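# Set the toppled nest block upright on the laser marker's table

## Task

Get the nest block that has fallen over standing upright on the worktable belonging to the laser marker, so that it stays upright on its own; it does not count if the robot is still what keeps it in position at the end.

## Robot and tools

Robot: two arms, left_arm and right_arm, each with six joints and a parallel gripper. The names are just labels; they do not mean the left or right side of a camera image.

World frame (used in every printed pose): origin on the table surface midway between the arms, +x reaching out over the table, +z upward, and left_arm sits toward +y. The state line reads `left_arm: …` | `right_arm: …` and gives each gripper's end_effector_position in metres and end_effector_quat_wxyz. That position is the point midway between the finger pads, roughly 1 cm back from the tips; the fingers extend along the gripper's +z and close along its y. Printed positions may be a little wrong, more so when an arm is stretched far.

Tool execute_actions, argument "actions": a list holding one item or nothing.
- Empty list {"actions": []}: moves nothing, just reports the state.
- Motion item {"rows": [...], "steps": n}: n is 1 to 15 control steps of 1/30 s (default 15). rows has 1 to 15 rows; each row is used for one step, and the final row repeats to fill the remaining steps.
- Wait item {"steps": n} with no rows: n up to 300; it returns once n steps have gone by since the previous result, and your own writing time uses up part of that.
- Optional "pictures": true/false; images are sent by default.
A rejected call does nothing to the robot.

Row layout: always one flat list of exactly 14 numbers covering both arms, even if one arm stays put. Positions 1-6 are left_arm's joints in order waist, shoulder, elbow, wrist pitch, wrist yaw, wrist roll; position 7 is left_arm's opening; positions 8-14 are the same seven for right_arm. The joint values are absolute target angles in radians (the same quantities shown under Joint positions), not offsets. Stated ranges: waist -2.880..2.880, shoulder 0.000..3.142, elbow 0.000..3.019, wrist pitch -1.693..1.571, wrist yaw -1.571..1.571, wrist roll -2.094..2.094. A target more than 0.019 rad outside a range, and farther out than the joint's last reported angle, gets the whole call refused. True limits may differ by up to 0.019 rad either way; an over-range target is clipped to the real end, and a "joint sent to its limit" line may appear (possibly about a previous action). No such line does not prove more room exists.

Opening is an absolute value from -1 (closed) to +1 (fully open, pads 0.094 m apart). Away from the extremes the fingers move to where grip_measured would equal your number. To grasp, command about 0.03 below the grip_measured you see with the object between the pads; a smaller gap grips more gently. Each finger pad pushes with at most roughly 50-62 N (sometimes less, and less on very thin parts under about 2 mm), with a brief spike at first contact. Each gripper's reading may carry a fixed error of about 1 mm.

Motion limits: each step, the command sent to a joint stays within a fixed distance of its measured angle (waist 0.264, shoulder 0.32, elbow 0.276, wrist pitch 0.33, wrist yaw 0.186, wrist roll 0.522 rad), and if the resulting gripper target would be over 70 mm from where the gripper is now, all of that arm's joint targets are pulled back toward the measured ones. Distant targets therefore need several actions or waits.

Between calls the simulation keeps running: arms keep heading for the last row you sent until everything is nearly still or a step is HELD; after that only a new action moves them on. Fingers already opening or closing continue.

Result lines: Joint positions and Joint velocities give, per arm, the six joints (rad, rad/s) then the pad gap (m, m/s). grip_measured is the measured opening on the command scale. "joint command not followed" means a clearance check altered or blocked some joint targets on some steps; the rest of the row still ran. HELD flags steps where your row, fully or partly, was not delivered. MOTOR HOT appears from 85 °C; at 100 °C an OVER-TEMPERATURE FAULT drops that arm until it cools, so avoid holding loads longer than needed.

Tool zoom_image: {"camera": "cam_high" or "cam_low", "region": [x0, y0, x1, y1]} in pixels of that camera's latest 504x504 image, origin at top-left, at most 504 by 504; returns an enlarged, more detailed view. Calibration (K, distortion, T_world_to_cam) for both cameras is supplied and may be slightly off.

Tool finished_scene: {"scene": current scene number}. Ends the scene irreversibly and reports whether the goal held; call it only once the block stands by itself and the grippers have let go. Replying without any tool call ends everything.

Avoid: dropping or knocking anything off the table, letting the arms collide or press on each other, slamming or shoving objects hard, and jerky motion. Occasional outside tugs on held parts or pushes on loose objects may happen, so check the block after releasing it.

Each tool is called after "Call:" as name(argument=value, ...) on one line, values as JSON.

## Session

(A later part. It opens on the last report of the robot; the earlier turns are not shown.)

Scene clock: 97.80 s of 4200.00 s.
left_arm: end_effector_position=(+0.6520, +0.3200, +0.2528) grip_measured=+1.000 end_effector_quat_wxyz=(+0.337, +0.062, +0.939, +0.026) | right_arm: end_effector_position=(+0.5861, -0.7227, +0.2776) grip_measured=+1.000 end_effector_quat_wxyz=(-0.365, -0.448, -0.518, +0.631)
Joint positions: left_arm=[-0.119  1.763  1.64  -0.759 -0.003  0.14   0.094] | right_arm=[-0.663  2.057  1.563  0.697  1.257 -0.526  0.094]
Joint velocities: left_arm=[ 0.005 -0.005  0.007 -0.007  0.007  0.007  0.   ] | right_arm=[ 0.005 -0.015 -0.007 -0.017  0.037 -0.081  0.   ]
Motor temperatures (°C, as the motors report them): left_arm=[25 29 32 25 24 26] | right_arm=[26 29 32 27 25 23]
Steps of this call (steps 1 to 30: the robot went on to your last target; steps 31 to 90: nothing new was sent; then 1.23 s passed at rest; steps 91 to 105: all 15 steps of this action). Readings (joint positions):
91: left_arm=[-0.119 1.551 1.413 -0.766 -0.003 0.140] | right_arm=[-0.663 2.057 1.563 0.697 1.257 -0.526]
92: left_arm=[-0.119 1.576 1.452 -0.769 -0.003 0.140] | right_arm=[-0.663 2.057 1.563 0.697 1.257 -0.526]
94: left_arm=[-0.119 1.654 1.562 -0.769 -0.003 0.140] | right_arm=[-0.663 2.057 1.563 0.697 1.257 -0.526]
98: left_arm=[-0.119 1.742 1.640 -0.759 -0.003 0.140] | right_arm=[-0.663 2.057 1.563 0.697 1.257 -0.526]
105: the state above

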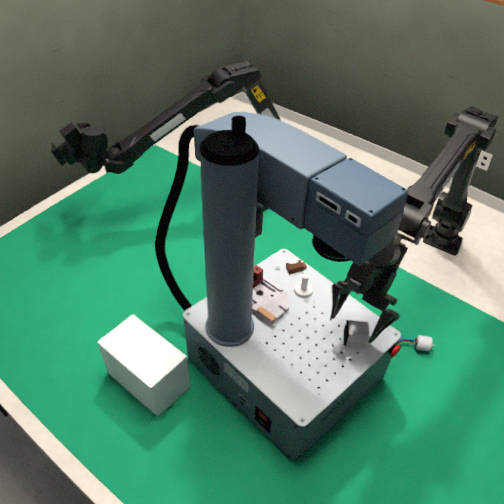

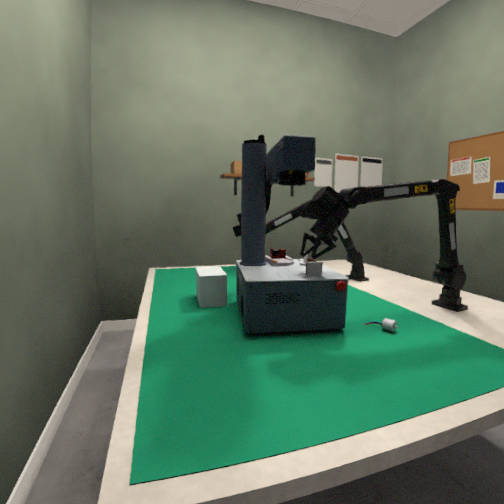

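Call:
execute_actions(actions=[{"rows":[[-0.12,1.77,1.51,-0.63,0,0.13,1,-0.663,2.057,1.563,0.697,1.257,-0.526,1]]}], pictures=false)

Call:
execute_actions(actions=[{"rows":[[-0.12,1.77,1.51,-0.63,0,0.13,-1,-0.663,2.057,1.563,0.697,1.257,-0.526,1]]}])

Scene clock: 102.27 s of 4200.00 s.
left_arm: end_effector_position=(+0.6369, +0.3199, +0.2048) grip_measured=+1.000 end_effector_quat_wxyz=(+0.329, +0.063, +0.942, +0.025) | right_arm: end_effector_position=(+0.5861, -0.7227, +0.2776) grip_measured=+1.000 end_effector_quat_wxyz=(-0.365, -0.448, -0.518, +0.631)
Joint positions: left_arm=[-0.119  1.754  1.508 -0.653 -0.003  0.14   0.094] | right_arm=[-0.663  2.057  1.563  0.697  1.257 -0.526  0.094]
Joint velocities: left_arm=[-0.005  0.015  0.022 -0.007 -0.007  0.007  0.   ] | right_arm=[ 0.005 -0.015  0.007 -0.007 -0.095 -0.051  0.   ]
Motor temperatures (°C, as the motors report them): left_arm=[25 29 32 25 24 26] | right_arm=[26 29 32 27 25 23]
Steps of this call (steps 1 to 15: the robot went on to your last target; steps 16 to 90: nothing new was sent; then 0.97 s passed at rest; steps 91 to 105: all 15 steps of this action). Readings (joint positions):
91: left_arm=[-0.119 1.762 1.624 -0.737 -0.003 0.140] | right_arm=[-0.663 2.057 1.563 0.697 1.257 -0.526]
92: left_arm=[-0.119 1.751 1.595 -0.694 -0.003 0.140] | right_arm=[-0.663 2.057 1.563 0.697 1.257 -0.526]
94: left_arm=[-0.119 1.745 1.545 -0.665 -0.003 0.140] | right_arm=[-0.663 2.057 1.563 0.697 1.257 -0.526]
98: left_arm=[-0.119 1.754 1.508 -0.662 -0.003 0.140] | right_arm=[-0.663 2.057 1.563 0.697 1.257 -0.526]
105: the state above

Scene clock: 102.77 s of 4200.00 s.
left_arm: end_effector_position=(+0.6372, +0.3199, +0.2049) grip_measured=+0.266 end_effector_quat_wxyz=(+0.329, +0.062, +0.942, +0.025) | right_arm: end_effector_position=(+0.5861, -0.7227, +0.2776) grip_measured=+1.000 end_effector_quat_wxyz=(-0.365, -0.448, -0.518, +0.631)
Joint positions: left_arm=[-0.119  1.754  1.508 -0.651 -0.001  0.139  0.059] | right_arm=[-0.663  2.057  1.563  0.697  1.257 -0.526  0.094]
Joint velocities: left_arm=[-0.005 -0.015  0.002 -0.002 -0.051 -0.081 -0.   ] | right_arm=[-0.024  0.015  0.002  0.002 -0.037 -0.007  0.   ]
Motor temperatures (°C, as the motors report them): left_arm=[25 29 32 25 24 26] | right_arm=[26 29 32 27 25 23]
Steps of this call (steps 1 to 15: all 15 steps of this action). Readings (joint positions):
1: left_arm=[-0.119 1.754 1.508 -0.653 -0.003 0.140] | right_arm=[-0.663 2.057 1.563 0.697 1.257 -0.526]
2: left_arm=[-0.119 1.754 1.508 -0.653 -0.003 0.140] | right_arm=[-0.663 2.057 1.563 0.697 1.257 -0.526]
4: left_arm=[-0.119 1.754 1.508 -0.652 -0.002 0.139] | right_arm=[-0.663 2.057 1.563 0.697 1.257 -0.526]
8: left_arm=[-0.119 1.754 1.508 -0.651 -0.001 0.139] | right_arm=[-0.663 2.057 1.563 0.697 1.257 -0.526]
15: the state above

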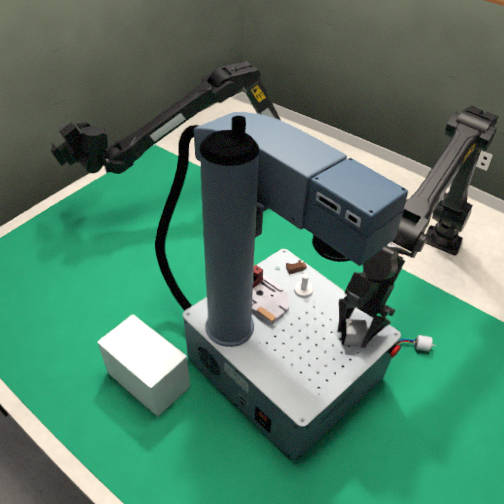

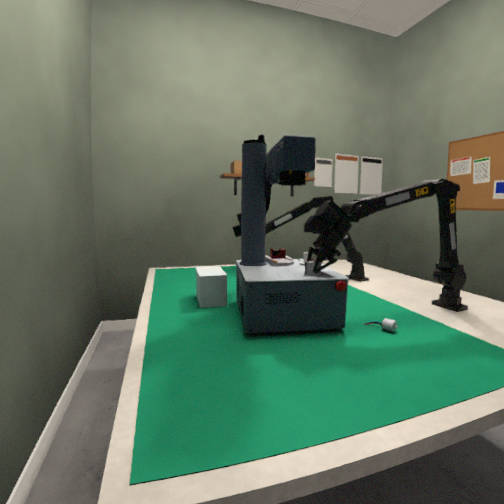

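Call:
execute_actions(actions=[{"rows":[[-0.12,1.77,1.53,-0.65,0,0.13,1,-0.663,2.057,1.563,0.697,1.257,-0.526,1]],"steps":8}], pictures=false)

Call:
execute_actions(actions=[{"rows":[[-0.12,1.77,1.53,-0.65,0,0.91,1,-0.663,2.057,1.563,0.697,1.257,-0.526,1]]}], pictures=false)

Call:
execute_actions(actions=[{"rows":[[-0.12,1.77,1.53,-0.65,0,0.91,-1,-0.663,2.057,1.563,0.697,1.257,-0.526,1]]}])

Scene clock: 114.50 s of 4200.00 s.
left_arm: end_effector_position=(+0.6372, +0.3198, +0.2049) grip_measured=+1.000 end_effector_quat_wxyz=(+0.329, +0.062, +0.942, +0.024) | right_arm: end_effector_position=(+0.5861, -0.7227, +0.2776) grip_measured=+1.000 end_effector_quat_wxyz=(-0.365, -0.448, -0.518, +0.631)
Joint positions: left_arm=[-0.119  1.754  1.508 -0.651 -0.001  0.139  0.094] | right_arm=[-0.663  2.057  1.563  0.697  1.257 -0.526  0.094]
Joint velocities: left_arm=[-0.015 -0.015  0.007 -0.007 -0.125 -0.095  0.   ] | right_arm=[-0.005 -0.005 -0.012 -0.017 -0.007 -0.051  0.   ]
Motor temperatures (°C, as the motors report them): left_arm=[25 29 32 25 24 26] | right_arm=[26 29 32 27 25 23]
Steps of this call (steps 1 to 15: the robot went on to your last target; steps 16 to 90: nothing new was sent; then 8.47 s passed at rest; steps 91 to 98: all 8 steps of this action). Readings (joint positions):
91: left_arm=[-0.119 1.754 1.508 -0.651 -0.001 0.139] | right_arm=[-0.663 2.057 1.563 0.697 1.257 -0.526]
92: left_arm=[-0.119 1.754 1.508 -0.651 -0.001 0.139] | right_arm=[-0.663 2.057 1.563 0.697 1.257 -0.526]
94: left_arm=[-0.119 1.754 1.508 -0.651 -0.001 0.139] | right_arm=[-0.663 2.057 1.563 0.697 1.257 -0.526]
98: the state above

Scene clock: 115.00 s of 4200.00 s.
left_arm: end_effector_position=(+0.6402, +0.3159, +0.2181) grip_measured=+1.000 end_effector_quat_wxyz=(+0.313, +0.387, +0.856, +0.138) | right_arm: end_effector_position=(+0.5861, -0.7227, +0.2776) grip_measured=+1.000 end_effector_quat_wxyz=(-0.365, -0.448, -0.518, +0.631)
Joint positions: left_arm=[-0.123  1.744  1.519 -0.648  0.007  0.849  0.094] | right_arm=[-0.663  2.057  1.563  0.697  1.257 -0.526  0.094]
Joint velocities: left_arm=[-0.005  0.005  0.012  0.017 -0.007  0.212  0.   ] | right_arm=[-0.005 -0.015 -0.017 -0.007 -0.037  0.022  0.   ]
Motor temperatures (°C, as the motors report them): left_arm=[25 29 32 25 24 26] | right_arm=[26 29 32 27 25 23]
Steps of this call (steps 1 to 15: all 15 steps of this action). Readings (joint positions):
1: left_arm=[-0.119 1.754 1.508 -0.651 -0.001 0.207] | right_arm=[-0.663 2.057 1.563 0.697 1.257 -0.526]
2: left_arm=[-0.119 1.754 1.508 -0.650 0.002 0.301] | right_arm=[-0.663 2.057 1.563 0.697 1.257 -0.526]
4: left_arm=[-0.119 1.752 1.513 -0.648 0.005 0.488] | right_arm=[-0.663 2.057 1.563 0.697 1.257 -0.526]
8: left_arm=[-0.121 1.746 1.517 -0.648 0.006 0.722] | right_arm=[-0.663 2.057 1.563 0.697 1.257 -0.526]
15: the state above

Scene clock: 115.50 s of 4200.00 s.
left_arm: end_effector_position=(+0.6404, +0.3164, +0.2267) grip_measured=-0.127 end_effector_quat_wxyz=(+0.314, +0.406, +0.845, +0.150) | right_arm: end_effector_position=(+0.5861, -0.7226, +0.2775) grip_measured=+1.000 end_effector_quat_wxyz=(-0.365, -0.448, -0.518, +0.631)
Joint positions: left_arm=[-0.123  1.735  1.523 -0.648  0.003  0.897  0.041] | right_arm=[-0.663  2.057  1.562  0.697  1.257 -0.526  0.094]
Joint velocities: left_arm=[-0.015 -0.015  0.002  0.012  0.007 -0.125  0.001] | right_arm=[-0.005 -0.015 -0.007 -0.007 -0.037 -0.066  0.   ]
Motor temperatures (°C, as the motors report them): left_arm=[25 29 32 25 24 26] | right_arm=[26 29 32 27 25 23]
Steps of this call (steps 1 to 15: all 15 steps of this action). Readings (joint positions):
1: left_arm=[-0.123 1.744 1.519 -0.648 0.006 0.857] | right_arm=[-0.663 2.057 1.563 0.697 1.257 -0.526]
2: left_arm=[-0.123 1.744 1.519 -0.648 0.005 0.865] | right_arm=[-0.663 2.057 1.563 0.697 1.257 -0.526]
4: left_arm=[-0.123 1.747 1.519 -0.648 0.002 0.877] | right_arm=[-0.663 2.057 1.563 0.697 1.257 -0.526]
8: left_arm=[-0.123 1.732 1.523 -0.648 0.004 0.888] | right_arm=[-0.663 2.057 1.563 0.697 1.257 -0.526]
15: the state above

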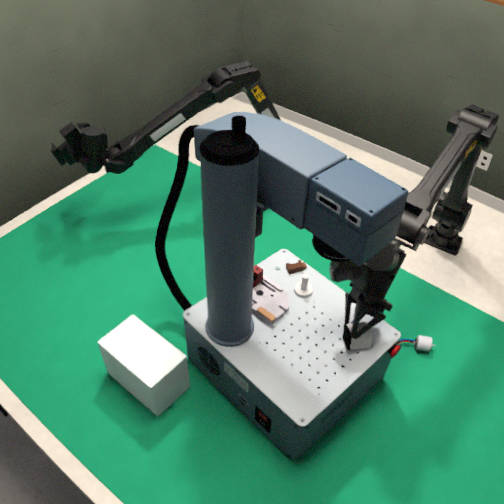

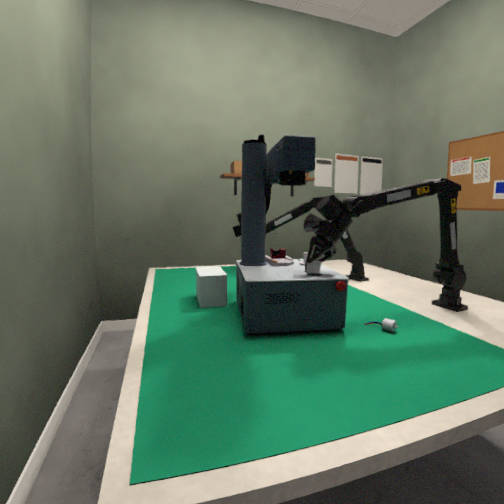

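Call:
execute_actions(actions=[{"rows":[[-0.12,1.62,1.5,-0.74,0,0.9,-0.25,-0.663,2.057,1.563,0.697,1.257,-0.526,1]],"steps":8}], pictures=false)

Call:
execute_actions(actions=[{"rows":[[-0.12,1.25,0.75,-0.36,0,0.9,-0.25,-0.663,2.057,1.563,0.697,1.257,-0.526,1]]}])

Scene clock: 123.27 s of 4200.00 s.
left_arm: end_effector_position=(+0.6069, +0.3163, +0.2592) grip_measured=-0.127 end_effector_quat_wxyz=(+0.308, +0.407, +0.847, +0.147) | right_arm: end_effector_position=(+0.5861, -0.7227, +0.2776) grip_measured=+1.000 end_effector_quat_wxyz=(-0.365, -0.448, -0.518, +0.631)
Joint positions: left_arm=[-0.123  1.64   1.493 -0.728  0.002  0.898  0.041] | right_arm=[-0.663  2.057  1.563  0.697  1.257 -0.526  0.094]
Joint velocities: left_arm=[-0.015 -0.308 -0.002 -0.002 -0.037  0.007 -0.001] | right_arm=[ 0.005 -0.015 -0.012 -0.002 -0.066 -0.037  0.   ]
Motor temperatures (°C, as the motors report them): left_arm=[25 29 32 25 24 26] | right_arm=[26 30 32 27 25 23]
Steps of this call (steps 1 to 15: the robot went on to your last target; steps 16 to 90: nothing new was sent; then 4.50 s passed at rest; steps 91 to 98: all 8 steps of this action). Readings (joint positions):
91: left_arm=[-0.123 1.729 1.523 -0.656 0.003 0.898] | right_arm=[-0.663 2.057 1.563 0.697 1.257 -0.526]
92: left_arm=[-0.123 1.720 1.517 -0.677 0.002 0.898] | right_arm=[-0.663 2.057 1.563 0.697 1.257 -0.526]
94: left_arm=[-0.123 1.688 1.499 -0.712 0.002 0.898] | right_arm=[-0.663 2.057 1.563 0.697 1.257 -0.526]
98: the state above

Scene clock: 123.77 s of 4200.00 s.
left_arm: end_effector_position=(+0.4075, +0.3159, +0.1389) grip_measured=-0.127 end_effector_quat_wxyz=(+0.301, +0.408, +0.850, +0.144) | right_arm: end_effector_position=(+0.5861, -0.7227, +0.2776) grip_measured=+1.000 end_effector_quat_wxyz=(-0.365, -0.448, -0.518, +0.631)
Joint positions: left_arm=[-0.123  1.233  0.742 -0.4    0.002  0.898  0.041] | right_arm=[-0.663  2.057  1.563  0.697  1.257 -0.526  0.094]
Joint velocities: left_arm=[ 0.005  0.464 -0.466 -0.012 -0.022 -0.037  0.001] | right_arm=[-0.005 -0.005 -0.007  0.002 -0.022 -0.007  0.   ]
Motor temperatures (°C, as the motors report them): left_arm=[25 29 32 25 24 26] | right_arm=[26 30 32 27 25 23]
Steps of this call (steps 1 to 15: all 15 steps of this action). Readings (joint positions):
1: left_arm=[-0.123 1.618 1.468 -0.691 0.002 0.898] | right_arm=[-0.663 2.057 1.563 0.697 1.257 -0.526]
2: left_arm=[-0.123 1.579 1.410 -0.613 0.002 0.898] | right_arm=[-0.663 2.057 1.563 0.697 1.257 -0.526]
4: left_arm=[-0.123 1.477 1.276 -0.515 0.002 0.898] | right_arm=[-0.663 2.057 1.563 0.697 1.257 -0.526]
8: left_arm=[-0.123 1.252 0.995 -0.423 0.002 0.898] | right_arm=[-0.663 2.057 1.563 0.697 1.257 -0.526]
15: the state above

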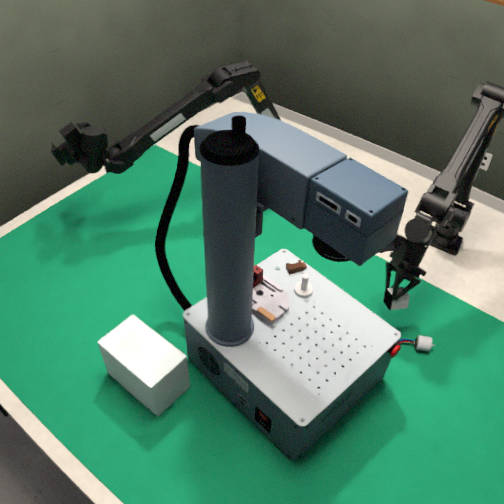

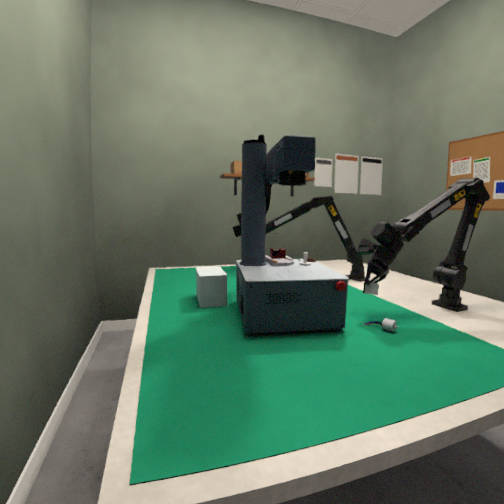

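Call:
execute_actions(actions=[{"rows":[[-0.12,1.31,0.64,-0.22,0,0.9,-0.25,-0.663,2.057,1.563,0.697,1.257,-0.526,1]]}], pictures=false)

Scene clock: 127.03 s of 4200.00 s.
left_arm: end_effector_position=(+0.3908, +0.3158, +0.0791) grip_measured=-0.127 end_effector_quat_wxyz=(+0.287, +0.411, +0.855, +0.137) | right_arm: end_effector_position=(+0.5861, -0.7227, +0.2776) grip_measured=+1.000 end_effector_quat_wxyz=(-0.365, -0.448, -0.518, +0.631)
Joint positions: left_arm=[-0.123  1.307  0.633 -0.25   0.002  0.898  0.041] | right_arm=[-0.663  2.057  1.563  0.697  1.257 -0.526  0.094]
Joint velocities: left_arm=[-0.005 -0.015 -0.002  0.022  0.037 -0.051 -0.001] | right_arm=[-0.005 -0.005  0.017  0.002  0.037 -0.066  0.   ]
Motor temperatures (°C, as the motors report them): left_arm=[25 29 32 25 24 26] | right_arm=[26 30 32 27 25 23]
Steps of this call (steps 1 to 30: the robot went on to your last target; steps 31 to 83: nothing new was sent; steps 84 to 98: all 15 steps of this action). Readings (joint positions):
84: left_arm=[-0.123 1.266 0.715 -0.364 0.002 0.898] | right_arm=[-0.663 2.057 1.563 0.697 1.257 -0.526]
85: left_arm=[-0.123 1.266 0.697 -0.312 0.002 0.898] | right_arm=[-0.663 2.057 1.563 0.697 1.257 -0.526]
87: left_arm=[-0.123 1.276 0.663 -0.265 0.002 0.898] | right_arm=[-0.663 2.057 1.563 0.697 1.257 -0.526]
91: left_arm=[-0.123 1.303 0.634 -0.258 0.002 0.898] | right_arm=[-0.663 2.057 1.563 0.697 1.257 -0.526]
98: the state above

Call:
execute_actions(actions=[{"rows":[[-0.12,1.36,0.62,-0.12,0,0.9,-0.25,-0.663,2.057,1.563,0.697,1.257,-0.526,1]],"steps":10}], pictures=false)

Scene clock: 130.03 s of 4200.00 s.
left_arm: end_effector_position=(+0.4026, +0.3159, +0.0712) grip_measured=-0.127 end_effector_quat_wxyz=(+0.305, +0.408, +0.848, +0.146) | right_arm: end_effector_position=(+0.5861, -0.7227, +0.2776) grip_measured=+1.000 end_effector_quat_wxyz=(-0.365, -0.448, -0.518, +0.631)
Joint positions: left_arm=[-0.123  1.35   0.622 -0.152  0.002  0.898  0.041] | right_arm=[-0.663  2.057  1.563  0.697  1.257 -0.526  0.094]
Joint velocities: left_arm=[-0.024 -0.015 -0.007  0.002  0.022  0.051 -0.   ] | right_arm=[-0.015 -0.005 -0.017  0.002 -0.051  0.007  0.   ]
Motor temperatures (°C, as the motors report them): left_arm=[25 29 32 25 24 26] | right_arm=[26 30 32 27 25 23]
Steps of this call (steps 1 to 15: the robot went on to your last target; steps 16 to 80: nothing new was sent; steps 81 to 90: all 10 steps of this action). Readings (joint positions):
81: left_arm=[-0.123 1.309 0.630 -0.235 0.002 0.898] | right_arm=[-0.663 2.057 1.563 0.697 1.257 -0.526]
82: left_arm=[-0.123 1.315 0.626 -0.203 0.002 0.898] | right_arm=[-0.663 2.057 1.563 0.697 1.257 -0.526]
84: left_arm=[-0.123 1.332 0.626 -0.166 0.002 0.898] | right_arm=[-0.663 2.057 1.563 0.697 1.257 -0.526]
88: left_arm=[-0.123 1.349 0.623 -0.152 0.002 0.898] | right_arm=[-0.663 2.057 1.563 0.697 1.257 -0.526]
90: the state above

Call:
execute_actions(actions=[{"rows":[[-0.12,1.39,0.61,-0.08,0,0.9,-0.25,-0.663,2.057,1.563,0.697,1.257,-0.526,1]],"steps":8}], pictures=false)

Call:
execute_actions(actions=[{"rows":[[-0.12,1.39,0.61,-0.08,0,0.9,1,-0.663,2.057,1.563,0.697,1.257,-0.526,1]],"steps":10}], pictures=false)

Scene clock: 136.87 s of 4200.00 s.
left_arm: end_effector_position=(+0.4047, +0.3159, +0.0624) grip_measured=-0.127 end_effector_quat_wxyz=(+0.308, +0.407, +0.847, +0.147) | right_arm: end_effector_position=(+0.5861, -0.7227, +0.2776) grip_measured=+1.000 end_effector_quat_wxyz=(-0.365, -0.448, -0.518, +0.631)
Joint positions: left_arm=[-0.123  1.376  0.613 -0.112  0.002  0.898  0.041] | right_arm=[-0.663  2.057  1.563  0.697  1.257 -0.526  0.094]
Joint velocities: left_arm=[ 0.005  0.015 -0.017 -0.002 -0.022 -0.022 -0.001] | right_arm=[-0.005 -0.024 -0.012  0.002 -0.037 -0.007  0.   ]
Motor temperatures (°C, as the motors report them): left_arm=[25 28 31 25 24 26] | right_arm=[26 30 32 27 25 23]
Steps of this call (steps 1 to 15: the robot went on to your last target; steps 16 to 90: nothing new was sent; then 3.57 s passed at rest; steps 91 to 98: all 8 steps of this action). Readings (joint positions):
91: left_arm=[-0.123 1.351 0.620 -0.144 0.002 0.898] | right_arm=[-0.663 2.057 1.563 0.697 1.257 -0.526]
92: left_arm=[-0.123 1.354 0.618 -0.130 0.002 0.898] | right_arm=[-0.663 2.057 1.563 0.697 1.257 -0.526]
94: left_arm=[-0.123 1.365 0.617 -0.115 0.002 0.898] | right_arm=[-0.663 2.057 1.563 0.697 1.257 -0.526]
98: the state above

Scene clock: 137.20 s of 4200.00 s.
left_arm: end_effector_position=(+0.4057, +0.3159, +0.0630) grip_measured=+1.000 end_effector_quat_wxyz=(+0.310, +0.407, +0.846, +0.149) | right_arm: end_effector_position=(+0.5861, -0.7227, +0.2776) grip_measured=+1.000 end_effector_quat_wxyz=(-0.365, -0.448, -0.518, +0.631)
Joint positions: left_arm=[-0.123  1.377  0.612 -0.103  0.002  0.898  0.094] | right_arm=[-0.663  2.057  1.563  0.697  1.257 -0.526  0.094]
Joint velocities: left_arm=[-0.005  0.005 -0.002 -0.007  0.022  0.125  0.   ] | right_arm=[-0.005  0.005  0.007 -0.007 -0.007  0.007  0.   ]
Motor temperatures (°C, as the motors report them): left_arm=[25 28 31 25 24 26] | right_arm=[26 30 32 27 25 23]
Steps of this call (steps 1 to 10: all 10 steps of this action). Readings (joint positions):
1: left_arm=[-0.123 1.377 0.612 -0.111 0.002 0.898] | right_arm=[-0.663 2.057 1.563 0.697 1.257 -0.526]
2: left_arm=[-0.123 1.377 0.612 -0.110 0.002 0.898] | right_arm=[-0.663 2.057 1.563 0.697 1.257 -0.526]
4: left_arm=[-0.123 1.377 0.612 -0.104 0.002 0.898] | right_arm=[-0.663 2.057 1.563 0.697 1.257 -0.526]
8: left_arm=[-0.123 1.377 0.612 -0.103 0.002 0.898] | right_arm=[-0.663 2.057 1.563 0.697 1.257 -0.526]
10: the state above

Call:
execute_actions(actions=[{"rows":[[-0.12,1.3,0.72,-0.3,0,0.9,1,-0.663,2.057,1.563,0.697,1.257,-0.526,1]],"steps":8}], pictures=false)

Call:
execute_actions(actions=[{"rows":[[-0.12,1.64,1.34,-1.27,0,-0.8,1,-0.663,2.057,1.563,0.697,1.257,-0.526,1]]}], pictures=false)

Call:
execute_actions(actions=[{"rows":[[-0.12,1.64,1.34,-1.27,0,-2.09,1,-0.663,2.057,1.563,0.697,1.257,-0.526,1]]}])

Scene clock: 143.70 s of 4200.00 s.
left_arm: end_effector_position=(+0.4093, +0.3159, +0.1029) grip_measured=+1.000 end_effector_quat_wxyz=(+0.302, +0.408, +0.849, +0.145) | right_arm: end_effector_position=(+0.5861, -0.7227, +0.2776) grip_measured=+1.000 end_effector_quat_wxyz=(-0.365, -0.448, -0.518, +0.631)
Joint positions: left_arm=[-0.123  1.3    0.687 -0.275  0.002  0.898  0.094] | right_arm=[-0.663  2.057  1.563  0.697  1.257 -0.526  0.094]
Joint velocities: left_arm=[ 0.005 -0.142  0.144 -0.032 -0.007 -0.037  0.   ] | right_arm=[-0.015 -0.015 -0.012  0.002  0.022  0.066  0.   ]
Motor temperatures (°C, as the motors report them): left_arm=[25 28 31 25 24 26] | right_arm=[26 30 32 27 25 23]
Steps of this call (steps 1 to 15: the robot went on to your last target; steps 16 to 90: nothing new was sent; then 3.23 s passed at rest; steps 91 to 98: all 8 steps of this action). Readings (joint positions):
91: left_arm=[-0.123 1.373 0.620 -0.133 0.002 0.898] | right_arm=[-0.663 2.057 1.563 0.697 1.257 -0.526]
92: left_arm=[-0.123 1.365 0.634 -0.193 0.002 0.898] | right_arm=[-0.663 2.057 1.563 0.697 1.257 -0.526]
94: left_arm=[-0.123 1.340 0.657 -0.255 0.002 0.898] | right_arm=[-0.663 2.057 1.563 0.697 1.257 -0.526]
98: the state above

Scene clock: 144.20 s of 4200.00 s.
left_arm: end_effector_position=(+0.4357, +0.3183, +0.1461) grip_measured=+1.000 end_effector_quat_wxyz=(+0.011, -0.237, +0.972, -0.004) | right_arm: end_effector_position=(+0.5861, -0.7227, +0.2776) grip_measured=+1.000 end_effector_quat_wxyz=(-0.365, -0.448, -0.518, +0.631)
Joint positions: left_arm=[-0.118  1.623  1.322 -1.246  0.003 -0.47   0.094] | right_arm=[-0.663  2.057  1.563  0.697  1.257 -0.526  0.094]
Joint velocities: left_arm=[-0.015 -0.005 -0.017 -0.144  0.066 -2.176  0.   ] | right_arm=[-0.005 -0.005 -0.002  0.002  0.051  0.022  0.   ]
Motor temperatures (°C, as the motors report them): left_arm=[25 28 31 25 24 26] | right_arm=[26 30 32 27 25 23]
Steps of this call (steps 1 to 15: all 15 steps of this action). Readings (joint positions):
1: left_arm=[-0.123 1.313 0.714 -0.326 0.002 0.835] | right_arm=[-0.663 2.057 1.563 0.697 1.257 -0.526]
2: left_arm=[-0.123 1.358 0.776 -0.434 0.002 0.744] | right_arm=[-0.663 2.057 1.563 0.697 1.257 -0.526]
4: left_arm=[-0.123 1.505 0.946 -0.637 0.002 0.553] | right_arm=[-0.663 2.057 1.563 0.697 1.257 -0.526]
8: left_arm=[-0.119 1.646 1.212 -1.048 0.004 0.188] | right_arm=[-0.663 2.057 1.563 0.697 1.257 -0.526]
15: the state above

Scene clock: 144.70 s of 4200.00 s.
left_arm: end_effector_position=(+0.4341, +0.3182, +0.1461) grip_measured=+1.000 end_effector_quat_wxyz=(-0.004, +0.798, -0.603, +0.008) | right_arm: end_effector_position=(+0.5861, -0.7227, +0.2776) grip_measured=+1.000 end_effector_quat_wxyz=(-0.365, -0.448, -0.518, +0.631)
Joint positions: left_arm=[-0.118  1.623  1.322 -1.253  0.003 -1.84   0.094] | right_arm=[-0.663  2.057  1.563  0.697  1.257 -0.526  0.094]
Joint velocities: left_arm=[-0.005  0.005 -0.017 -0.002  0.037 -1.575  0.   ] | right_arm=[-0.005 -0.005 -0.027  0.012 -0.037  0.007  0.   ]
Motor temperatures (°C, as the motors report them): left_arm=[25 28 31 25 24 26] | right_arm=[26 30 32 27 25 23]
joint sent to its limit (left arm) — the command would take joint 6 (wrist roll) past its lower limit, so that joint was sent only as far as its limit.
Steps of this call (steps 1 to 15: all 15 steps of this action). Readings (joint positions):
1: left_arm=[-0.118 1.623 1.322 -1.250 0.003 -0.560] | right_arm=[-0.663 2.057 1.563 0.697 1.257 -0.526]
2: left_arm=[-0.118 1.623 1.322 -1.251 0.003 -0.657] | right_arm=[-0.663 2.057 1.563 0.697 1.257 -0.526]
4: left_arm=[-0.118 1.623 1.322 -1.253 0.003 -0.851] | right_arm=[-0.663 2.057 1.563 0.697 1.257 -0.526]
8: left_arm=[-0.118 1.623 1.322 -1.253 0.003 -1.237] | right_arm=[-0.663 2.057 1.563 0.697 1.257 -0.526]
15: the state above

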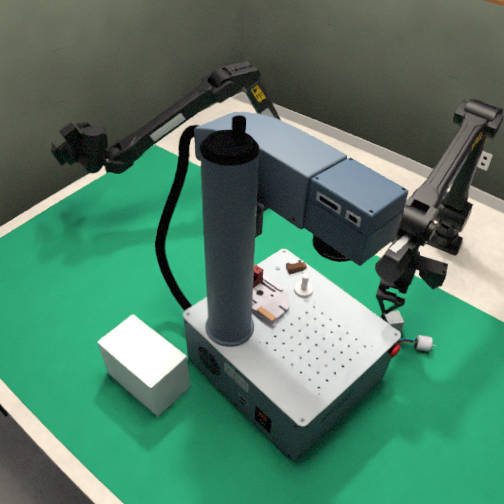

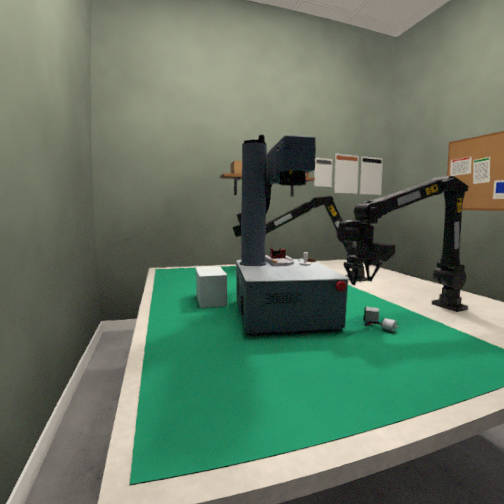

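Call:
execute_actions(actions=[{"rows":[[-0.12,1.65,1.04,-0.96,0,-2.07,1,-0.663,2.057,1.563,0.697,1.257,-0.526,1]]}])

Scene clock: 149.60 s of 4200.00 s.
left_arm: end_effector_position=(+0.3815, +0.3186, +0.0370) grip_measured=+1.000 end_effector_quat_wxyz=(+0.004, +0.861, -0.509, -0.009) | right_arm: end_effector_position=(+0.5861, -0.7227, +0.2776) grip_measured=+1.000 end_effector_quat_wxyz=(-0.365, -0.448, -0.518, +0.631)
Joint positions: left_arm=[-0.118  1.647  1.033 -0.976 -0.002 -2.067  0.094] | right_arm=[-0.663  2.057  1.563  0.697  1.257 -0.526  0.094]
Joint velocities: left_arm=[ 0.005  0.005  0.012  0.017 -0.022  0.037  0.   ] | right_arm=[-0.005 -0.015 -0.022 -0.007  0.022 -0.051  0.   ]
Motor temperatures (°C, as the motors report them): left_arm=[25 28 32 25 24 26] | right_arm=[26 30 32 27 25 23]
joint sent to its limit (left arm) — the command would take joint 6 (wrist roll) past its lower limit, so that joint was sent only as far as its limit.
Steps of this call (steps 1 to 30: the robot went on to your last target; steps 31 to 90: nothing new was sent; then 1.40 s passed at rest; steps 91 to 105: all 15 steps of this action). Readings (joint positions):
91: left_arm=[-0.118 1.622 1.303 -1.224 0.002 -2.067] | right_arm=[-0.663 2.057 1.563 0.697 1.257 -0.526]
92: left_arm=[-0.118 1.609 1.264 -1.162 0.002 -2.067] | right_arm=[-0.663 2.057 1.563 0.697 1.257 -0.526]
94: left_arm=[-0.118 1.603 1.171 -1.076 0.002 -2.067] | right_arm=[-0.663 2.057 1.563 0.697 1.257 -0.526]
98: left_arm=[-0.118 1.631 1.040 -0.995 -0.001 -2.067] | right_arm=[-0.663 2.057 1.563 0.697 1.257 -0.526]
105: the state above

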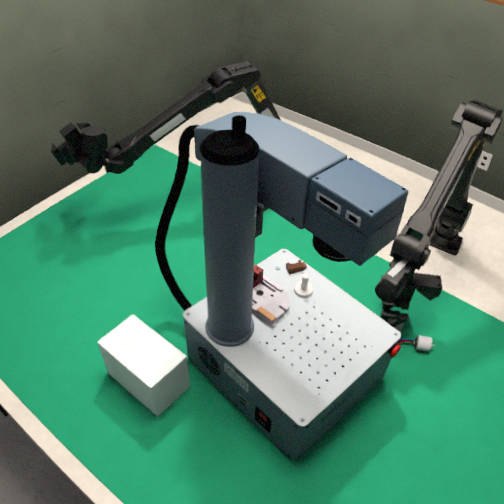

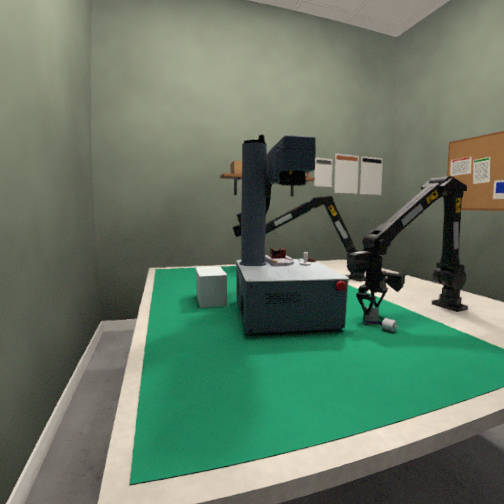

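Looks straddled; close.

Call:
execute_actions(actions=[{"rows":[[-0.12,1.65,1.04,-0.96,0,-2.06,-1,-0.663,2.057,1.563,0.697,1.257,-0.526,1]]}], pictures=false)

Scene clock: 153.20 s of 4200.00 s.
left_arm: end_effector_position=(+0.3835, +0.3185, +0.0370) grip_measured=-0.154 end_effector_quat_wxyz=(+0.002, +0.861, -0.509, -0.005) | right_arm: end_effector_position=(+0.5861, -0.7227, +0.2776) grip_measured=+1.000 end_effector_quat_wxyz=(-0.365, -0.448, -0.518, +0.631)
Joint positions: left_arm=[-0.118  1.647  1.033 -0.968 -0.001 -2.067  0.04 ] | right_arm=[-0.663  2.057  1.563  0.697  1.257 -0.526  0.094]
Joint velocities: left_arm=[-0.005 -0.005 -0.017 -0.007 -0.007  0.007  0.001] | right_arm=[ 0.005 -0.005 -0.017 -0.002  0.037 -0.007  0.   ]
Motor temperatures (°C, as the motors report them): left_arm=[25 28 31 25 24 26] | right_arm=[26 30 32 27 25 23]
Steps of this call (steps 1 to 15: the robot went on to your last target; steps 16 to 90: nothing new was sent; then 0.10 s passed at rest; steps 91 to 105: all 15 steps of this action). Readings (joint positions):
91: left_arm=[-0.118 1.647 1.033 -0.976 -0.002 -2.067] | right_arm=[-0.663 2.057 1.563 0.697 1.257 -0.526]
92: left_arm=[-0.118 1.647 1.033 -0.973 -0.002 -2.067] | right_arm=[-0.663 2.057 1.563 0.697 1.257 -0.526]
94: left_arm=[-0.118 1.647 1.033 -0.968 -0.002 -2.067] | right_arm=[-0.663 2.057 1.563 0.697 1.257 -0.526]
98: left_arm=[-0.118 1.647 1.033 -0.968 -0.001 -2.067] | right_arm=[-0.663 2.057 1.563 0.697 1.257 -0.526]
105: the state above

Call:
execute_actions(actions=[{"rows":[[-0.15,1.6,1.32,-1.27,0,-2.06,-0.25,-0.663,2.057,1.563,0.697,1.257,-0.526,1]],"steps":12}], pictures=false)

Call:
execute_actions(actions=[{"rows":[[-0.15,1.6,1.32,-1.27,0,-0.8,-0.25,-0.663,2.057,1.563,0.697,1.257,-0.526,1]],"steps":13}], pictures=false)

Call:
execute_actions(actions=[{"rows":[[-0.15,1.5,1.0,-0.3,0,0,-0.25,-0.663,2.057,1.563,0.697,1.257,-0.526,1]]}], pictures=false)

Call:
execute_actions(actions=[{"rows":[[-0.15,1.5,0.75,0.77,0,0,-0.25,-0.663,2.057,1.563,0.697,1.257,-0.526,1]]}])

Scene clock: 159.13 s of 4200.00 s.
left_arm: end_effector_position=(+0.4263, +0.3059, +0.1437) grip_measured=-0.154 end_effector_quat_wxyz=(-0.005, +0.854, -0.521, +0.007) | right_arm: end_effector_position=(+0.5861, -0.7227, +0.2776) grip_measured=+1.000 end_effector_quat_wxyz=(-0.365, -0.448, -0.518, +0.631)
Joint positions: left_arm=[-0.146  1.606  1.294 -1.243 -0.001 -2.067  0.04 ] | right_arm=[-0.663  2.057  1.563  0.697  1.257 -0.526  0.094]
Joint velocities: left_arm=[-0.044 -0.249  0.042 -0.1   -0.037  0.007 -0.   ] | right_arm=[-0.005 -0.005 -0.002 -0.007 -0.037 -0.022  0.   ]
Motor temperatures (°C, as the motors report them): left_arm=[25 28 31 25 24 26] | right_arm=[26 30 32 27 25 23]
Steps of this call (steps 1 to 15: the robot went on to your last target; steps 16 to 90: nothing new was sent; then 2.53 s passed at rest; steps 91 to 102: all 12 steps of this action). Readings (joint positions):
91: left_arm=[-0.119 1.647 1.045 -0.992 -0.001 -2.067] | right_arm=[-0.663 2.057 1.563 0.697 1.257 -0.526]
92: left_arm=[-0.120 1.649 1.067 -1.048 -0.001 -2.067] | right_arm=[-0.663 2.057 1.563 0.697 1.257 -0.526]
94: left_arm=[-0.124 1.649 1.125 -1.131 -0.001 -2.067] | right_arm=[-0.663 2.057 1.563 0.697 1.257 -0.526]
98: left_arm=[-0.136 1.640 1.249 -1.225 -0.001 -2.067] | right_arm=[-0.663 2.057 1.563 0.697 1.257 -0.526]
102: the state above

Scene clock: 159.57 s of 4200.00 s.
left_arm: end_effector_position=(+0.4234, +0.3058, +0.1485) grip_measured=-0.154 end_effector_quat_wxyz=(+0.007, -0.461, +0.887, -0.003) | right_arm: end_effector_position=(+0.5861, -0.7227, +0.2776) grip_measured=+1.000 end_effector_quat_wxyz=(-0.365, -0.448, -0.518, +0.631)
Joint positions: left_arm=[-0.146  1.595  1.295 -1.254 -0.001 -0.979  0.04 ] | right_arm=[-0.663  2.057  1.563  0.697  1.257 -0.526  0.094]
Joint velocities: left_arm=[-0.005 -0.005  0.012 -0.002 -0.037  1.077 -0.001] | right_arm=[-0.015 -0.005 -0.012  0.002 -0.007 -0.066  0.   ]
Motor temperatures (°C, as the motors report them): left_arm=[25 28 31 25 24 26] | right_arm=[26 30 32 27 25 23]
Steps of this call (steps 1 to 13: all 13 steps of this action). Readings (joint positions):
1: left_arm=[-0.146 1.599 1.295 -1.246 -0.001 -1.998] | right_arm=[-0.663 2.057 1.563 0.697 1.257 -0.526]
2: left_arm=[-0.146 1.596 1.295 -1.250 -0.001 -1.900] | right_arm=[-0.663 2.057 1.563 0.697 1.257 -0.526]
4: left_arm=[-0.146 1.595 1.295 -1.253 -0.001 -1.707] | right_arm=[-0.663 2.057 1.563 0.697 1.257 -0.526]
8: left_arm=[-0.146 1.595 1.295 -1.254 -0.001 -1.320] | right_arm=[-0.663 2.057 1.563 0.697 1.257 -0.526]
13: the state above

Scene clock: 160.07 s of 4200.00 s.
left_arm: end_effector_position=(+0.4883, +0.3086, +0.1125) grip_measured=-0.157 end_effector_quat_wxyz=(+0.301, -0.021, +0.953, -0.006) | right_arm: end_effector_position=(+0.5861, -0.7227, +0.2776) grip_measured=+1.000 end_effector_quat_wxyz=(-0.365, -0.448, -0.518, +0.631)
Joint positions: left_arm=[-0.141  1.507  0.959 -0.413 -0.01  -0.057  0.04 ] | right_arm=[-0.663  2.057  1.563  0.697  1.257 -0.526  0.094]
Joint velocities: left_arm=[ 0.015 -0.015 -0.002 -0.002 -0.051  0.462 -0.001] | right_arm=[ 0.005 -0.005  0.007 -0.012 -0.007 -0.037  0.   ]
Motor temperatures (°C, as the motors report them): left_arm=[25 28 31 25 24 26] | right_arm=[26 30 32 27 25 23]
Steps of this call (steps 1 to 15: all 15 steps of this action). Readings (joint positions):
1: left_arm=[-0.146 1.587 1.262 -1.201 -0.001 -0.898] | right_arm=[-0.663 2.057 1.563 0.697 1.257 -0.526]
2: left_arm=[-0.146 1.554 1.190 -1.078 -0.001 -0.800] | right_arm=[-0.663 2.057 1.563 0.697 1.257 -0.526]
4: left_arm=[-0.146 1.507 1.048 -0.882 -0.001 -0.607] | right_arm=[-0.663 2.057 1.563 0.697 1.257 -0.526]
8: left_arm=[-0.146 1.514 0.963 -0.535 -0.001 -0.271] | right_arm=[-0.663 2.057 1.563 0.697 1.257 -0.526]
15: the state above

Scene clock: 160.57 s of 4200.00 s.
left_arm: end_effector_position=(+0.4879, +0.3072, +0.1066) grip_measured=-0.157 end_effector_quat_wxyz=(+0.530, +0.008, +0.848, -0.001) | right_arm: end_effector_position=(+0.5861, -0.7227, +0.2776) grip_measured=+1.000 end_effector_quat_wxyz=(-0.365, -0.448, -0.518, +0.631)
Joint positions: left_arm=[-0.142  1.523  0.63   0.44  -0.005  0.006  0.04 ] | right_arm=[-0.663  2.057  1.563  0.697  1.257 -0.526  0.094]
Joint velocities: left_arm=[-0.015  0.024 -0.168  0.593 -0.081 -0.007 -0.001] | right_arm=[-0.005 -0.005  0.007  0.002 -0.007 -0.051  0.   ]
Motor temperatures (°C, as the motors report them): left_arm=[25 28 31 25 24 26] | right_arm=[26 30 32 27 25 23]
Steps of this call (steps 1 to 15: all 15 steps of this action). Readings (joint positions):
1: left_arm=[-0.141 1.504 0.929 -0.373 -0.011 -0.043] | right_arm=[-0.663 2.057 1.563 0.697 1.257 -0.526]
2: left_arm=[-0.140 1.489 0.873 -0.262 -0.008 -0.036] | right_arm=[-0.663 2.057 1.563 0.697 1.257 -0.526]
4: left_arm=[-0.142 1.487 0.774 -0.073 -0.004 -0.027] | right_arm=[-0.663 2.057 1.563 0.697 1.257 -0.526]
8: left_arm=[-0.142 1.509 0.695 0.226 -0.004 -0.008] | right_arm=[-0.663 2.057 1.563 0.697 1.257 -0.526]
15: the state above

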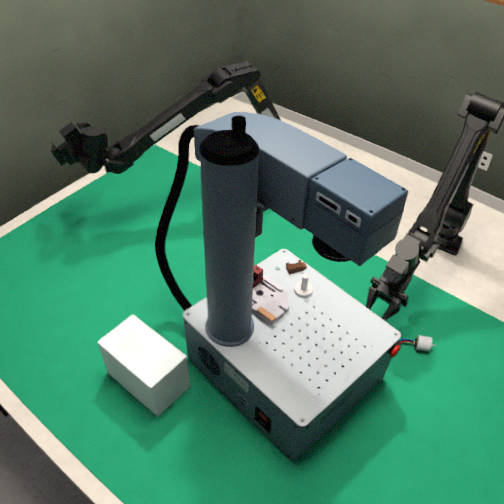

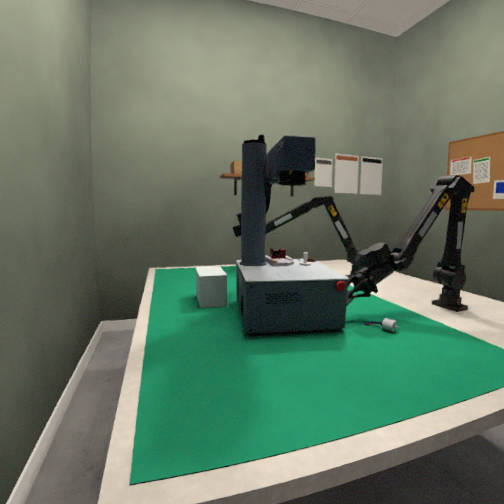

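Call:
execute_actions(actions=[{"rows":[[-0.15,1.15,0.65,0.4,0,0,-0.25,-0.663,2.057,1.563,0.697,1.257,-0.526,1]],"steps":10}], pictures=false)

Call:
execute_actions(actions=[{"rows":[[-0.15,1.3,0.85,0.47,0,0,-0.25,-0.663,2.057,1.563,0.697,1.257,-0.526,1]]}])

Scene clock: 163.67 s of 4200.00 s.
left_arm: end_effector_position=(+0.4596, +0.3072, +0.2534) grip_measured=-0.157 end_effector_quat_wxyz=(+0.646, +0.010, +0.764, +0.000) | right_arm: end_effector_position=(+0.5861, -0.7227, +0.2776) grip_measured=+1.000 end_effector_quat_wxyz=(-0.365, -0.448, -0.518, +0.631)
Joint positions: left_arm=[-0.143  1.19   0.599  0.424 -0.004  0.013  0.04 ] | right_arm=[-0.663  2.057  1.563  0.697  1.257 -0.526  0.094]
Joint velocities: left_arm=[ 0.005 -1.031  0.042 -0.095 -0.095 -0.037 -0.001] | right_arm=[-0.005 -0.015  0.012 -0.007  0.007  0.051  0.   ]
Motor temperatures (°C, as the motors report them): left_arm=[25 28 32 26 24 26] | right_arm=[26 30 32 27 25 23]
Steps of this call (steps 1 to 30: the robot went on to your last target; steps 31 to 83: nothing new was sent; steps 84 to 93: all 10 steps of this action). Readings (joint positions):
84: left_arm=[-0.142 1.518 0.598 0.535 -0.006 0.014] | right_arm=[-0.663 2.057 1.563 0.697 1.257 -0.526]
85: left_arm=[-0.143 1.499 0.598 0.506 -0.005 0.014] | right_arm=[-0.663 2.057 1.563 0.697 1.257 -0.526]
87: left_arm=[-0.143 1.435 0.598 0.469 -0.005 0.014] | right_arm=[-0.663 2.057 1.563 0.697 1.257 -0.526]
91: left_arm=[-0.143 1.270 0.598 0.435 -0.005 0.014] | right_arm=[-0.663 2.057 1.563 0.697 1.257 -0.526]
93: the state above

Scene clock: 164.17 s of 4200.00 s.
left_arm: end_effector_position=(+0.5269, +0.3061, +0.3363) grip_measured=-0.157 end_effector_quat_wxyz=(+0.700, +0.009, +0.714, -0.001) | right_arm: end_effector_position=(+0.5861, -0.7227, +0.2776) grip_measured=+1.000 end_effector_quat_wxyz=(-0.365, -0.448, -0.518, +0.631)
Joint positions: left_arm=[-0.143  1.295  0.829  0.445 -0.004  0.011  0.04 ] | right_arm=[-0.663  2.057  1.563  0.697  1.257 -0.526  0.094]
Joint velocities: left_arm=[ 0.005 -0.005 -0.007 -0.017 -0.022 -0.022 -0.   ] | right_arm=[-0.005 -0.015  0.007  0.002  0.051  0.007  0.   ]
Motor temperatures (°C, as the motors report them): left_arm=[25 28 32 26 24 26] | right_arm=[26 30 32 27 25 23]
Steps of this call (steps 1 to 15: all 15 steps of this action). Readings (joint positions):
1: left_arm=[-0.143 1.167 0.609 0.423 -0.004 0.013] | right_arm=[-0.663 2.057 1.563 0.697 1.257 -0.526]
2: left_arm=[-0.143 1.165 0.634 0.424 -0.004 0.013] | right_arm=[-0.663 2.057 1.563 0.697 1.257 -0.526]
4: left_arm=[-0.143 1.202 0.712 0.427 -0.004 0.012] | right_arm=[-0.663 2.057 1.563 0.697 1.257 -0.526]
8: left_arm=[-0.143 1.286 0.827 0.445 -0.004 0.011] | right_arm=[-0.663 2.057 1.563 0.697 1.257 -0.526]
15: the state above

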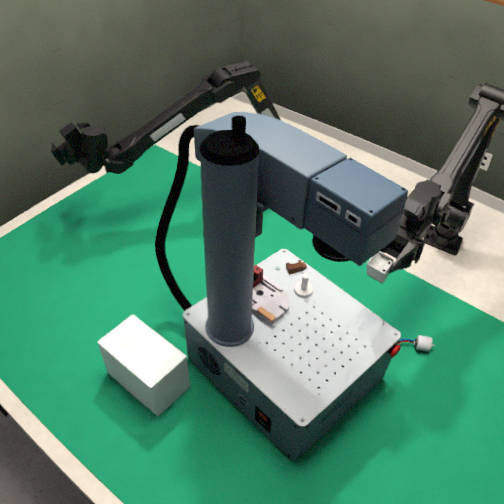

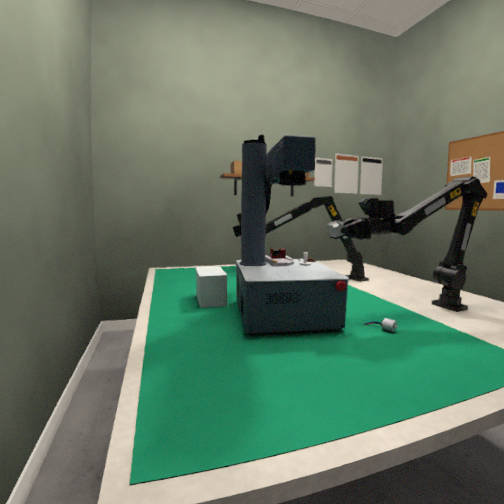

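Call:
execute_actions(actions=[{"rows":[[-0.15,1.78,1.27,0.52,0,0,-0.25,-0.663,2.057,1.563,0.697,1.257,-0.526,1]]}])

Scene clock: 171.93 s of 4200.00 s.
left_arm: end_effector_position=(+0.6992, +0.3031, +0.2462) grip_measured=-0.157 end_effector_quat_wxyz=(+0.671, +0.009, +0.741, -0.001) | right_arm: end_effector_position=(+0.5861, -0.7227, +0.2776) grip_measured=+1.000 end_effector_quat_wxyz=(-0.365, -0.448, -0.518, +0.631)
Joint positions: left_arm=[-0.143  1.817  1.233  0.484 -0.003  0.011  0.04 ] | right_arm=[-0.663  2.057  1.563  0.697  1.257 -0.526  0.094]
Joint velocities: left_arm=[-0.005 -0.015 -0.012 -0.017 -0.022  0.007  0.   ] | right_arm=[-0.015 -0.005 -0.007  0.017 -0.095 -0.037  0.   ]
Motor temperatures (°C, as the motors report them): left_arm=[25 28 33 26 24 26] | right_arm=[26 30 32 27 25 23]
Steps of this call (steps 1 to 15: the robot went on to your last target; steps 16 to 90: nothing new was sent; then 4.27 s passed at rest; steps 91 to 105: all 15 steps of this action). Readings (joint positions):
91: left_arm=[-0.143 1.307 0.837 0.446 -0.004 0.011] | right_arm=[-0.663 2.057 1.563 0.697 1.257 -0.526]
92: left_arm=[-0.143 1.334 0.864 0.450 -0.004 0.011] | right_arm=[-0.663 2.057 1.563 0.697 1.257 -0.526]
94: left_arm=[-0.143 1.428 0.949 0.460 -0.004 0.011] | right_arm=[-0.663 2.057 1.563 0.697 1.257 -0.526]
98: left_arm=[-0.143 1.649 1.140 0.473 -0.004 0.011] | right_arm=[-0.663 2.057 1.563 0.697 1.257 -0.526]
105: the state above

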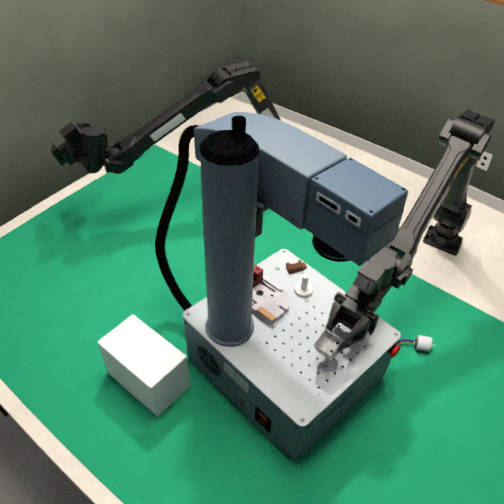

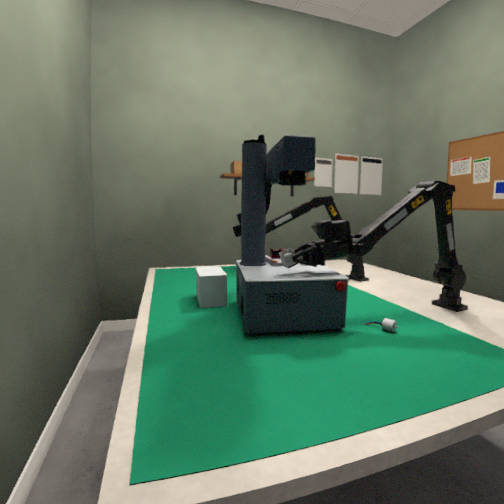

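Call:
execute_actions(actions=[{"rows":[[-0.15,1.86,1.17,0.69,0,0,-0.25,-0.663,2.057,1.563,0.697,1.257,-0.526,1]]}], pictures=false)

Scene clock: 175.80 s of 4200.00 s.
left_arm: end_effector_position=(+0.6890, +0.3033, +0.2294) grip_measured=-0.157 end_effector_quat_wxyz=(+0.697, +0.009, +0.717, -0.001) | right_arm: end_effector_position=(+0.5861, -0.7227, +0.2776) grip_measured=+1.000 end_effector_quat_wxyz=(-0.365, -0.448, -0.518, +0.631)
Joint positions: left_arm=[-0.143  1.846  1.167  0.651 -0.003  0.01   0.04 ] | right_arm=[-0.663  2.057  1.563  0.697  1.257 -0.526  0.094]
Joint velocities: left_arm=[-0.005 -0.005  0.012  0.076 -0.022 -0.007  0.   ] | right_arm=[ 0.005 -0.005 -0.007 -0.012  0.022 -0.051  0.   ]
Motor temperatures (°C, as the motors report them): left_arm=[25 29 33 26 24 26] | right_arm=[26 30 33 27 25 23]
Steps of this call (steps 1 to 30: the robot went on to your last target; steps 31 to 90: nothing new was sent; then 0.37 s passed at rest; steps 91 to 105: all 15 steps of this action). Readings (joint positions):
91: left_arm=[-0.143 1.808 1.226 0.511 -0.003 0.010] | right_arm=[-0.663 2.057 1.563 0.697 1.257 -0.526]
92: left_arm=[-0.143 1.810 1.210 0.570 -0.003 0.010] | right_arm=[-0.663 2.057 1.563 0.697 1.257 -0.526]
94: left_arm=[-0.143 1.816 1.185 0.630 -0.003 0.010] | right_arm=[-0.663 2.057 1.563 0.697 1.257 -0.526]
98: left_arm=[-0.143 1.836 1.170 0.648 -0.003 0.010] | right_arm=[-0.663 2.057 1.563 0.697 1.257 -0.526]
105: the state above

Call:
execute_actions(actions=[{"rows":[[-0.15,1.9,1.15,0.75,0,0,-0.25,-0.663,2.057,1.563,0.697,1.257,-0.526,1]],"steps":12}], pictures=false)

Scene clock: 178.43 s of 4200.00 s.
left_arm: end_effector_position=(+0.6883, +0.3029, +0.2216) grip_measured=-0.158 end_effector_quat_wxyz=(+0.708, +0.010, +0.707, -0.001) | right_arm: end_effector_position=(+0.5861, -0.7227, +0.2776) grip_measured=+1.000 end_effector_quat_wxyz=(-0.365, -0.448, -0.518, +0.631)
Joint positions: left_arm=[-0.143  1.871  1.154  0.718 -0.003  0.012  0.04 ] | right_arm=[-0.663  2.057  1.563  0.697  1.257 -0.526  0.094]
Joint velocities: left_arm=[-0.015 -0.005 -0.012  0.017  0.022 -0.022 -0.   ] | right_arm=[-0.005 -0.005 -0.017  0.022 -0.066 -0.022  0.   ]
Motor temperatures (°C, as the motors report them): left_arm=[25 29 33 26 24 26] | right_arm=[26 30 33 27 25 23]
Steps of this call (steps 1 to 15: the robot went on to your last target; steps 16 to 67: nothing new was sent; steps 68 to 79: all 12 steps of this action). Readings (joint positions):
68: left_arm=[-0.143 1.848 1.165 0.661 -0.003 0.010] | right_arm=[-0.663 2.057 1.563 0.697 1.257 -0.526]
69: left_arm=[-0.143 1.852 1.163 0.683 -0.003 0.010] | right_arm=[-0.663 2.057 1.562 0.697 1.257 -0.526]
71: left_arm=[-0.143 1.860 1.158 0.706 -0.003 0.010] | right_arm=[-0.663 2.057 1.563 0.697 1.257 -0.526]
75: left_arm=[-0.143 1.871 1.154 0.718 -0.003 0.012] | right_arm=[-0.663 2.057 1.563 0.697 1.257 -0.526]
79: the state above

Shoulder stalls: likely in contact. Release and retreat.

Call:
execute_actions(actions=[{"rows":[[-0.15,1.87,1.155,0.72,0,0,1,-0.663,2.057,1.563,0.697,1.257,-0.526,1]],"steps":10}], pictures=false)

Call:
execute_actions(actions=[{"rows":[[-0.15,1.5,0.8,0.7,0,0,1,-0.663,2.057,1.563,0.697,1.257,-0.526,1]]}])

Scene clock: 181.23 s of 4200.00 s.
left_arm: end_effector_position=(+0.6883, +0.3028, +0.2216) grip_measured=+1.000 end_effector_quat_wxyz=(+0.708, +0.009, +0.707, -0.002) | right_arm: end_effector_position=(+0.5861, -0.7227, +0.2776) grip_measured=+1.000 end_effector_quat_wxyz=(-0.365, -0.448, -0.518, +0.631)
Joint positions: left_arm=[-0.143  1.871  1.154  0.718 -0.002  0.011  0.094] | right_arm=[-0.663  2.057  1.563  0.697  1.257 -0.526  0.094]
Joint velocities: left_arm=[-0.024 -0.015  0.007  0.007 -0.037 -0.007  0.   ] | right_arm=[-0.005 -0.015  0.002 -0.017 -0.037  0.007  0.   ]
Motor temperatures (°C, as the motors report them): left_arm=[25 29 32 26 24 26] | right_arm=[26 30 33 27 25 23]
Steps of this call (steps 1 to 15: the robot went on to your last target; steps 16 to 74: nothing new was sent; steps 75 to 84: all 10 steps of this action). Readings (joint positions):
75: left_arm=[-0.143 1.871 1.154 0.718 -0.002 0.012] | right_arm=[-0.663 2.057 1.563 0.697 1.257 -0.526]
76: left_arm=[-0.143 1.871 1.154 0.718 -0.002 0.012] | right_arm=[-0.663 2.057 1.563 0.697 1.257 -0.526]
78: left_arm=[-0.143 1.871 1.154 0.718 -0.002 0.011] | right_arm=[-0.663 2.057 1.563 0.697 1.257 -0.526]
82: left_arm=[-0.143 1.871 1.154 0.718 -0.002 0.011] | right_arm=[-0.663 2.057 1.563 0.697 1.257 -0.526]
84: the state above

Scene clock: 181.73 s of 4200.00 s.
left_arm: end_effector_position=(+0.5506, +0.3050, +0.2940) grip_measured=+1.000 end_effector_quat_wxyz=(+0.727, +0.009, +0.687, -0.002) | right_arm: end_effector_position=(+0.5861, -0.7227, +0.2776) grip_measured=+1.000 end_effector_quat_wxyz=(-0.365, -0.448, -0.518, +0.631)
Joint positions: left_arm=[-0.143  1.46   0.8    0.717 -0.001  0.011  0.094] | right_arm=[-0.663  2.057  1.563  0.697  1.257 -0.526  0.094]
Joint velocities: left_arm=[-0.005  0.132 -0.002 -0.002 -0.007  0.066  0.   ] | right_arm=[-0.015 -0.005 -0.002 -0.007  0.022 -0.022  0.   ]
Motor temperatures (°C, as the motors report them): left_arm=[25 29 32 26 24 26] | right_arm=[26 30 33 27 25 23]
Steps of this call (steps 1 to 15: all 15 steps of this action). Readings (joint positions):
1: left_arm=[-0.143 1.860 1.138 0.718 -0.001 0.013] | right_arm=[-0.663 2.057 1.563 0.697 1.257 -0.526]
2: left_arm=[-0.143 1.828 1.097 0.718 -0.001 0.015] | right_arm=[-0.663 2.057 1.563 0.697 1.257 -0.526]
4: left_arm=[-0.143 1.732 0.981 0.718 -0.001 0.015] | right_arm=[-0.663 2.057 1.563 0.697 1.257 -0.526]
8: left_arm=[-0.143 1.521 0.807 0.717 -0.001 0.012] | right_arm=[-0.663 2.057 1.563 0.697 1.257 -0.526]
15: the state above

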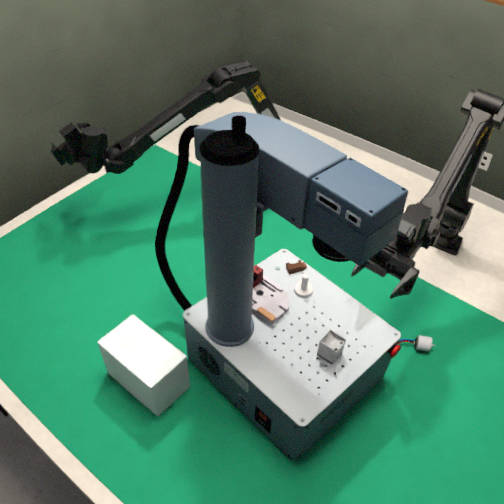

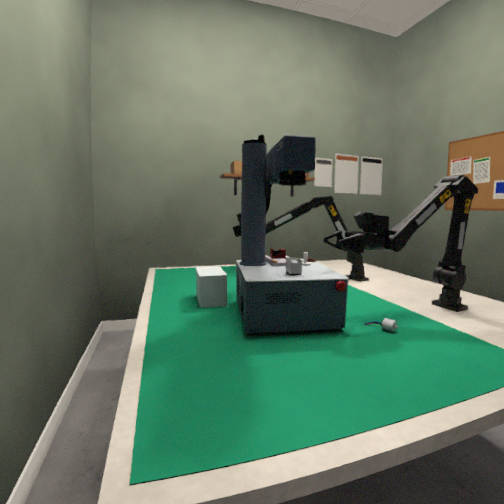

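Upright with nest on top.

Call:
finished_scene(scene=2)

The scene is finished: the task was done.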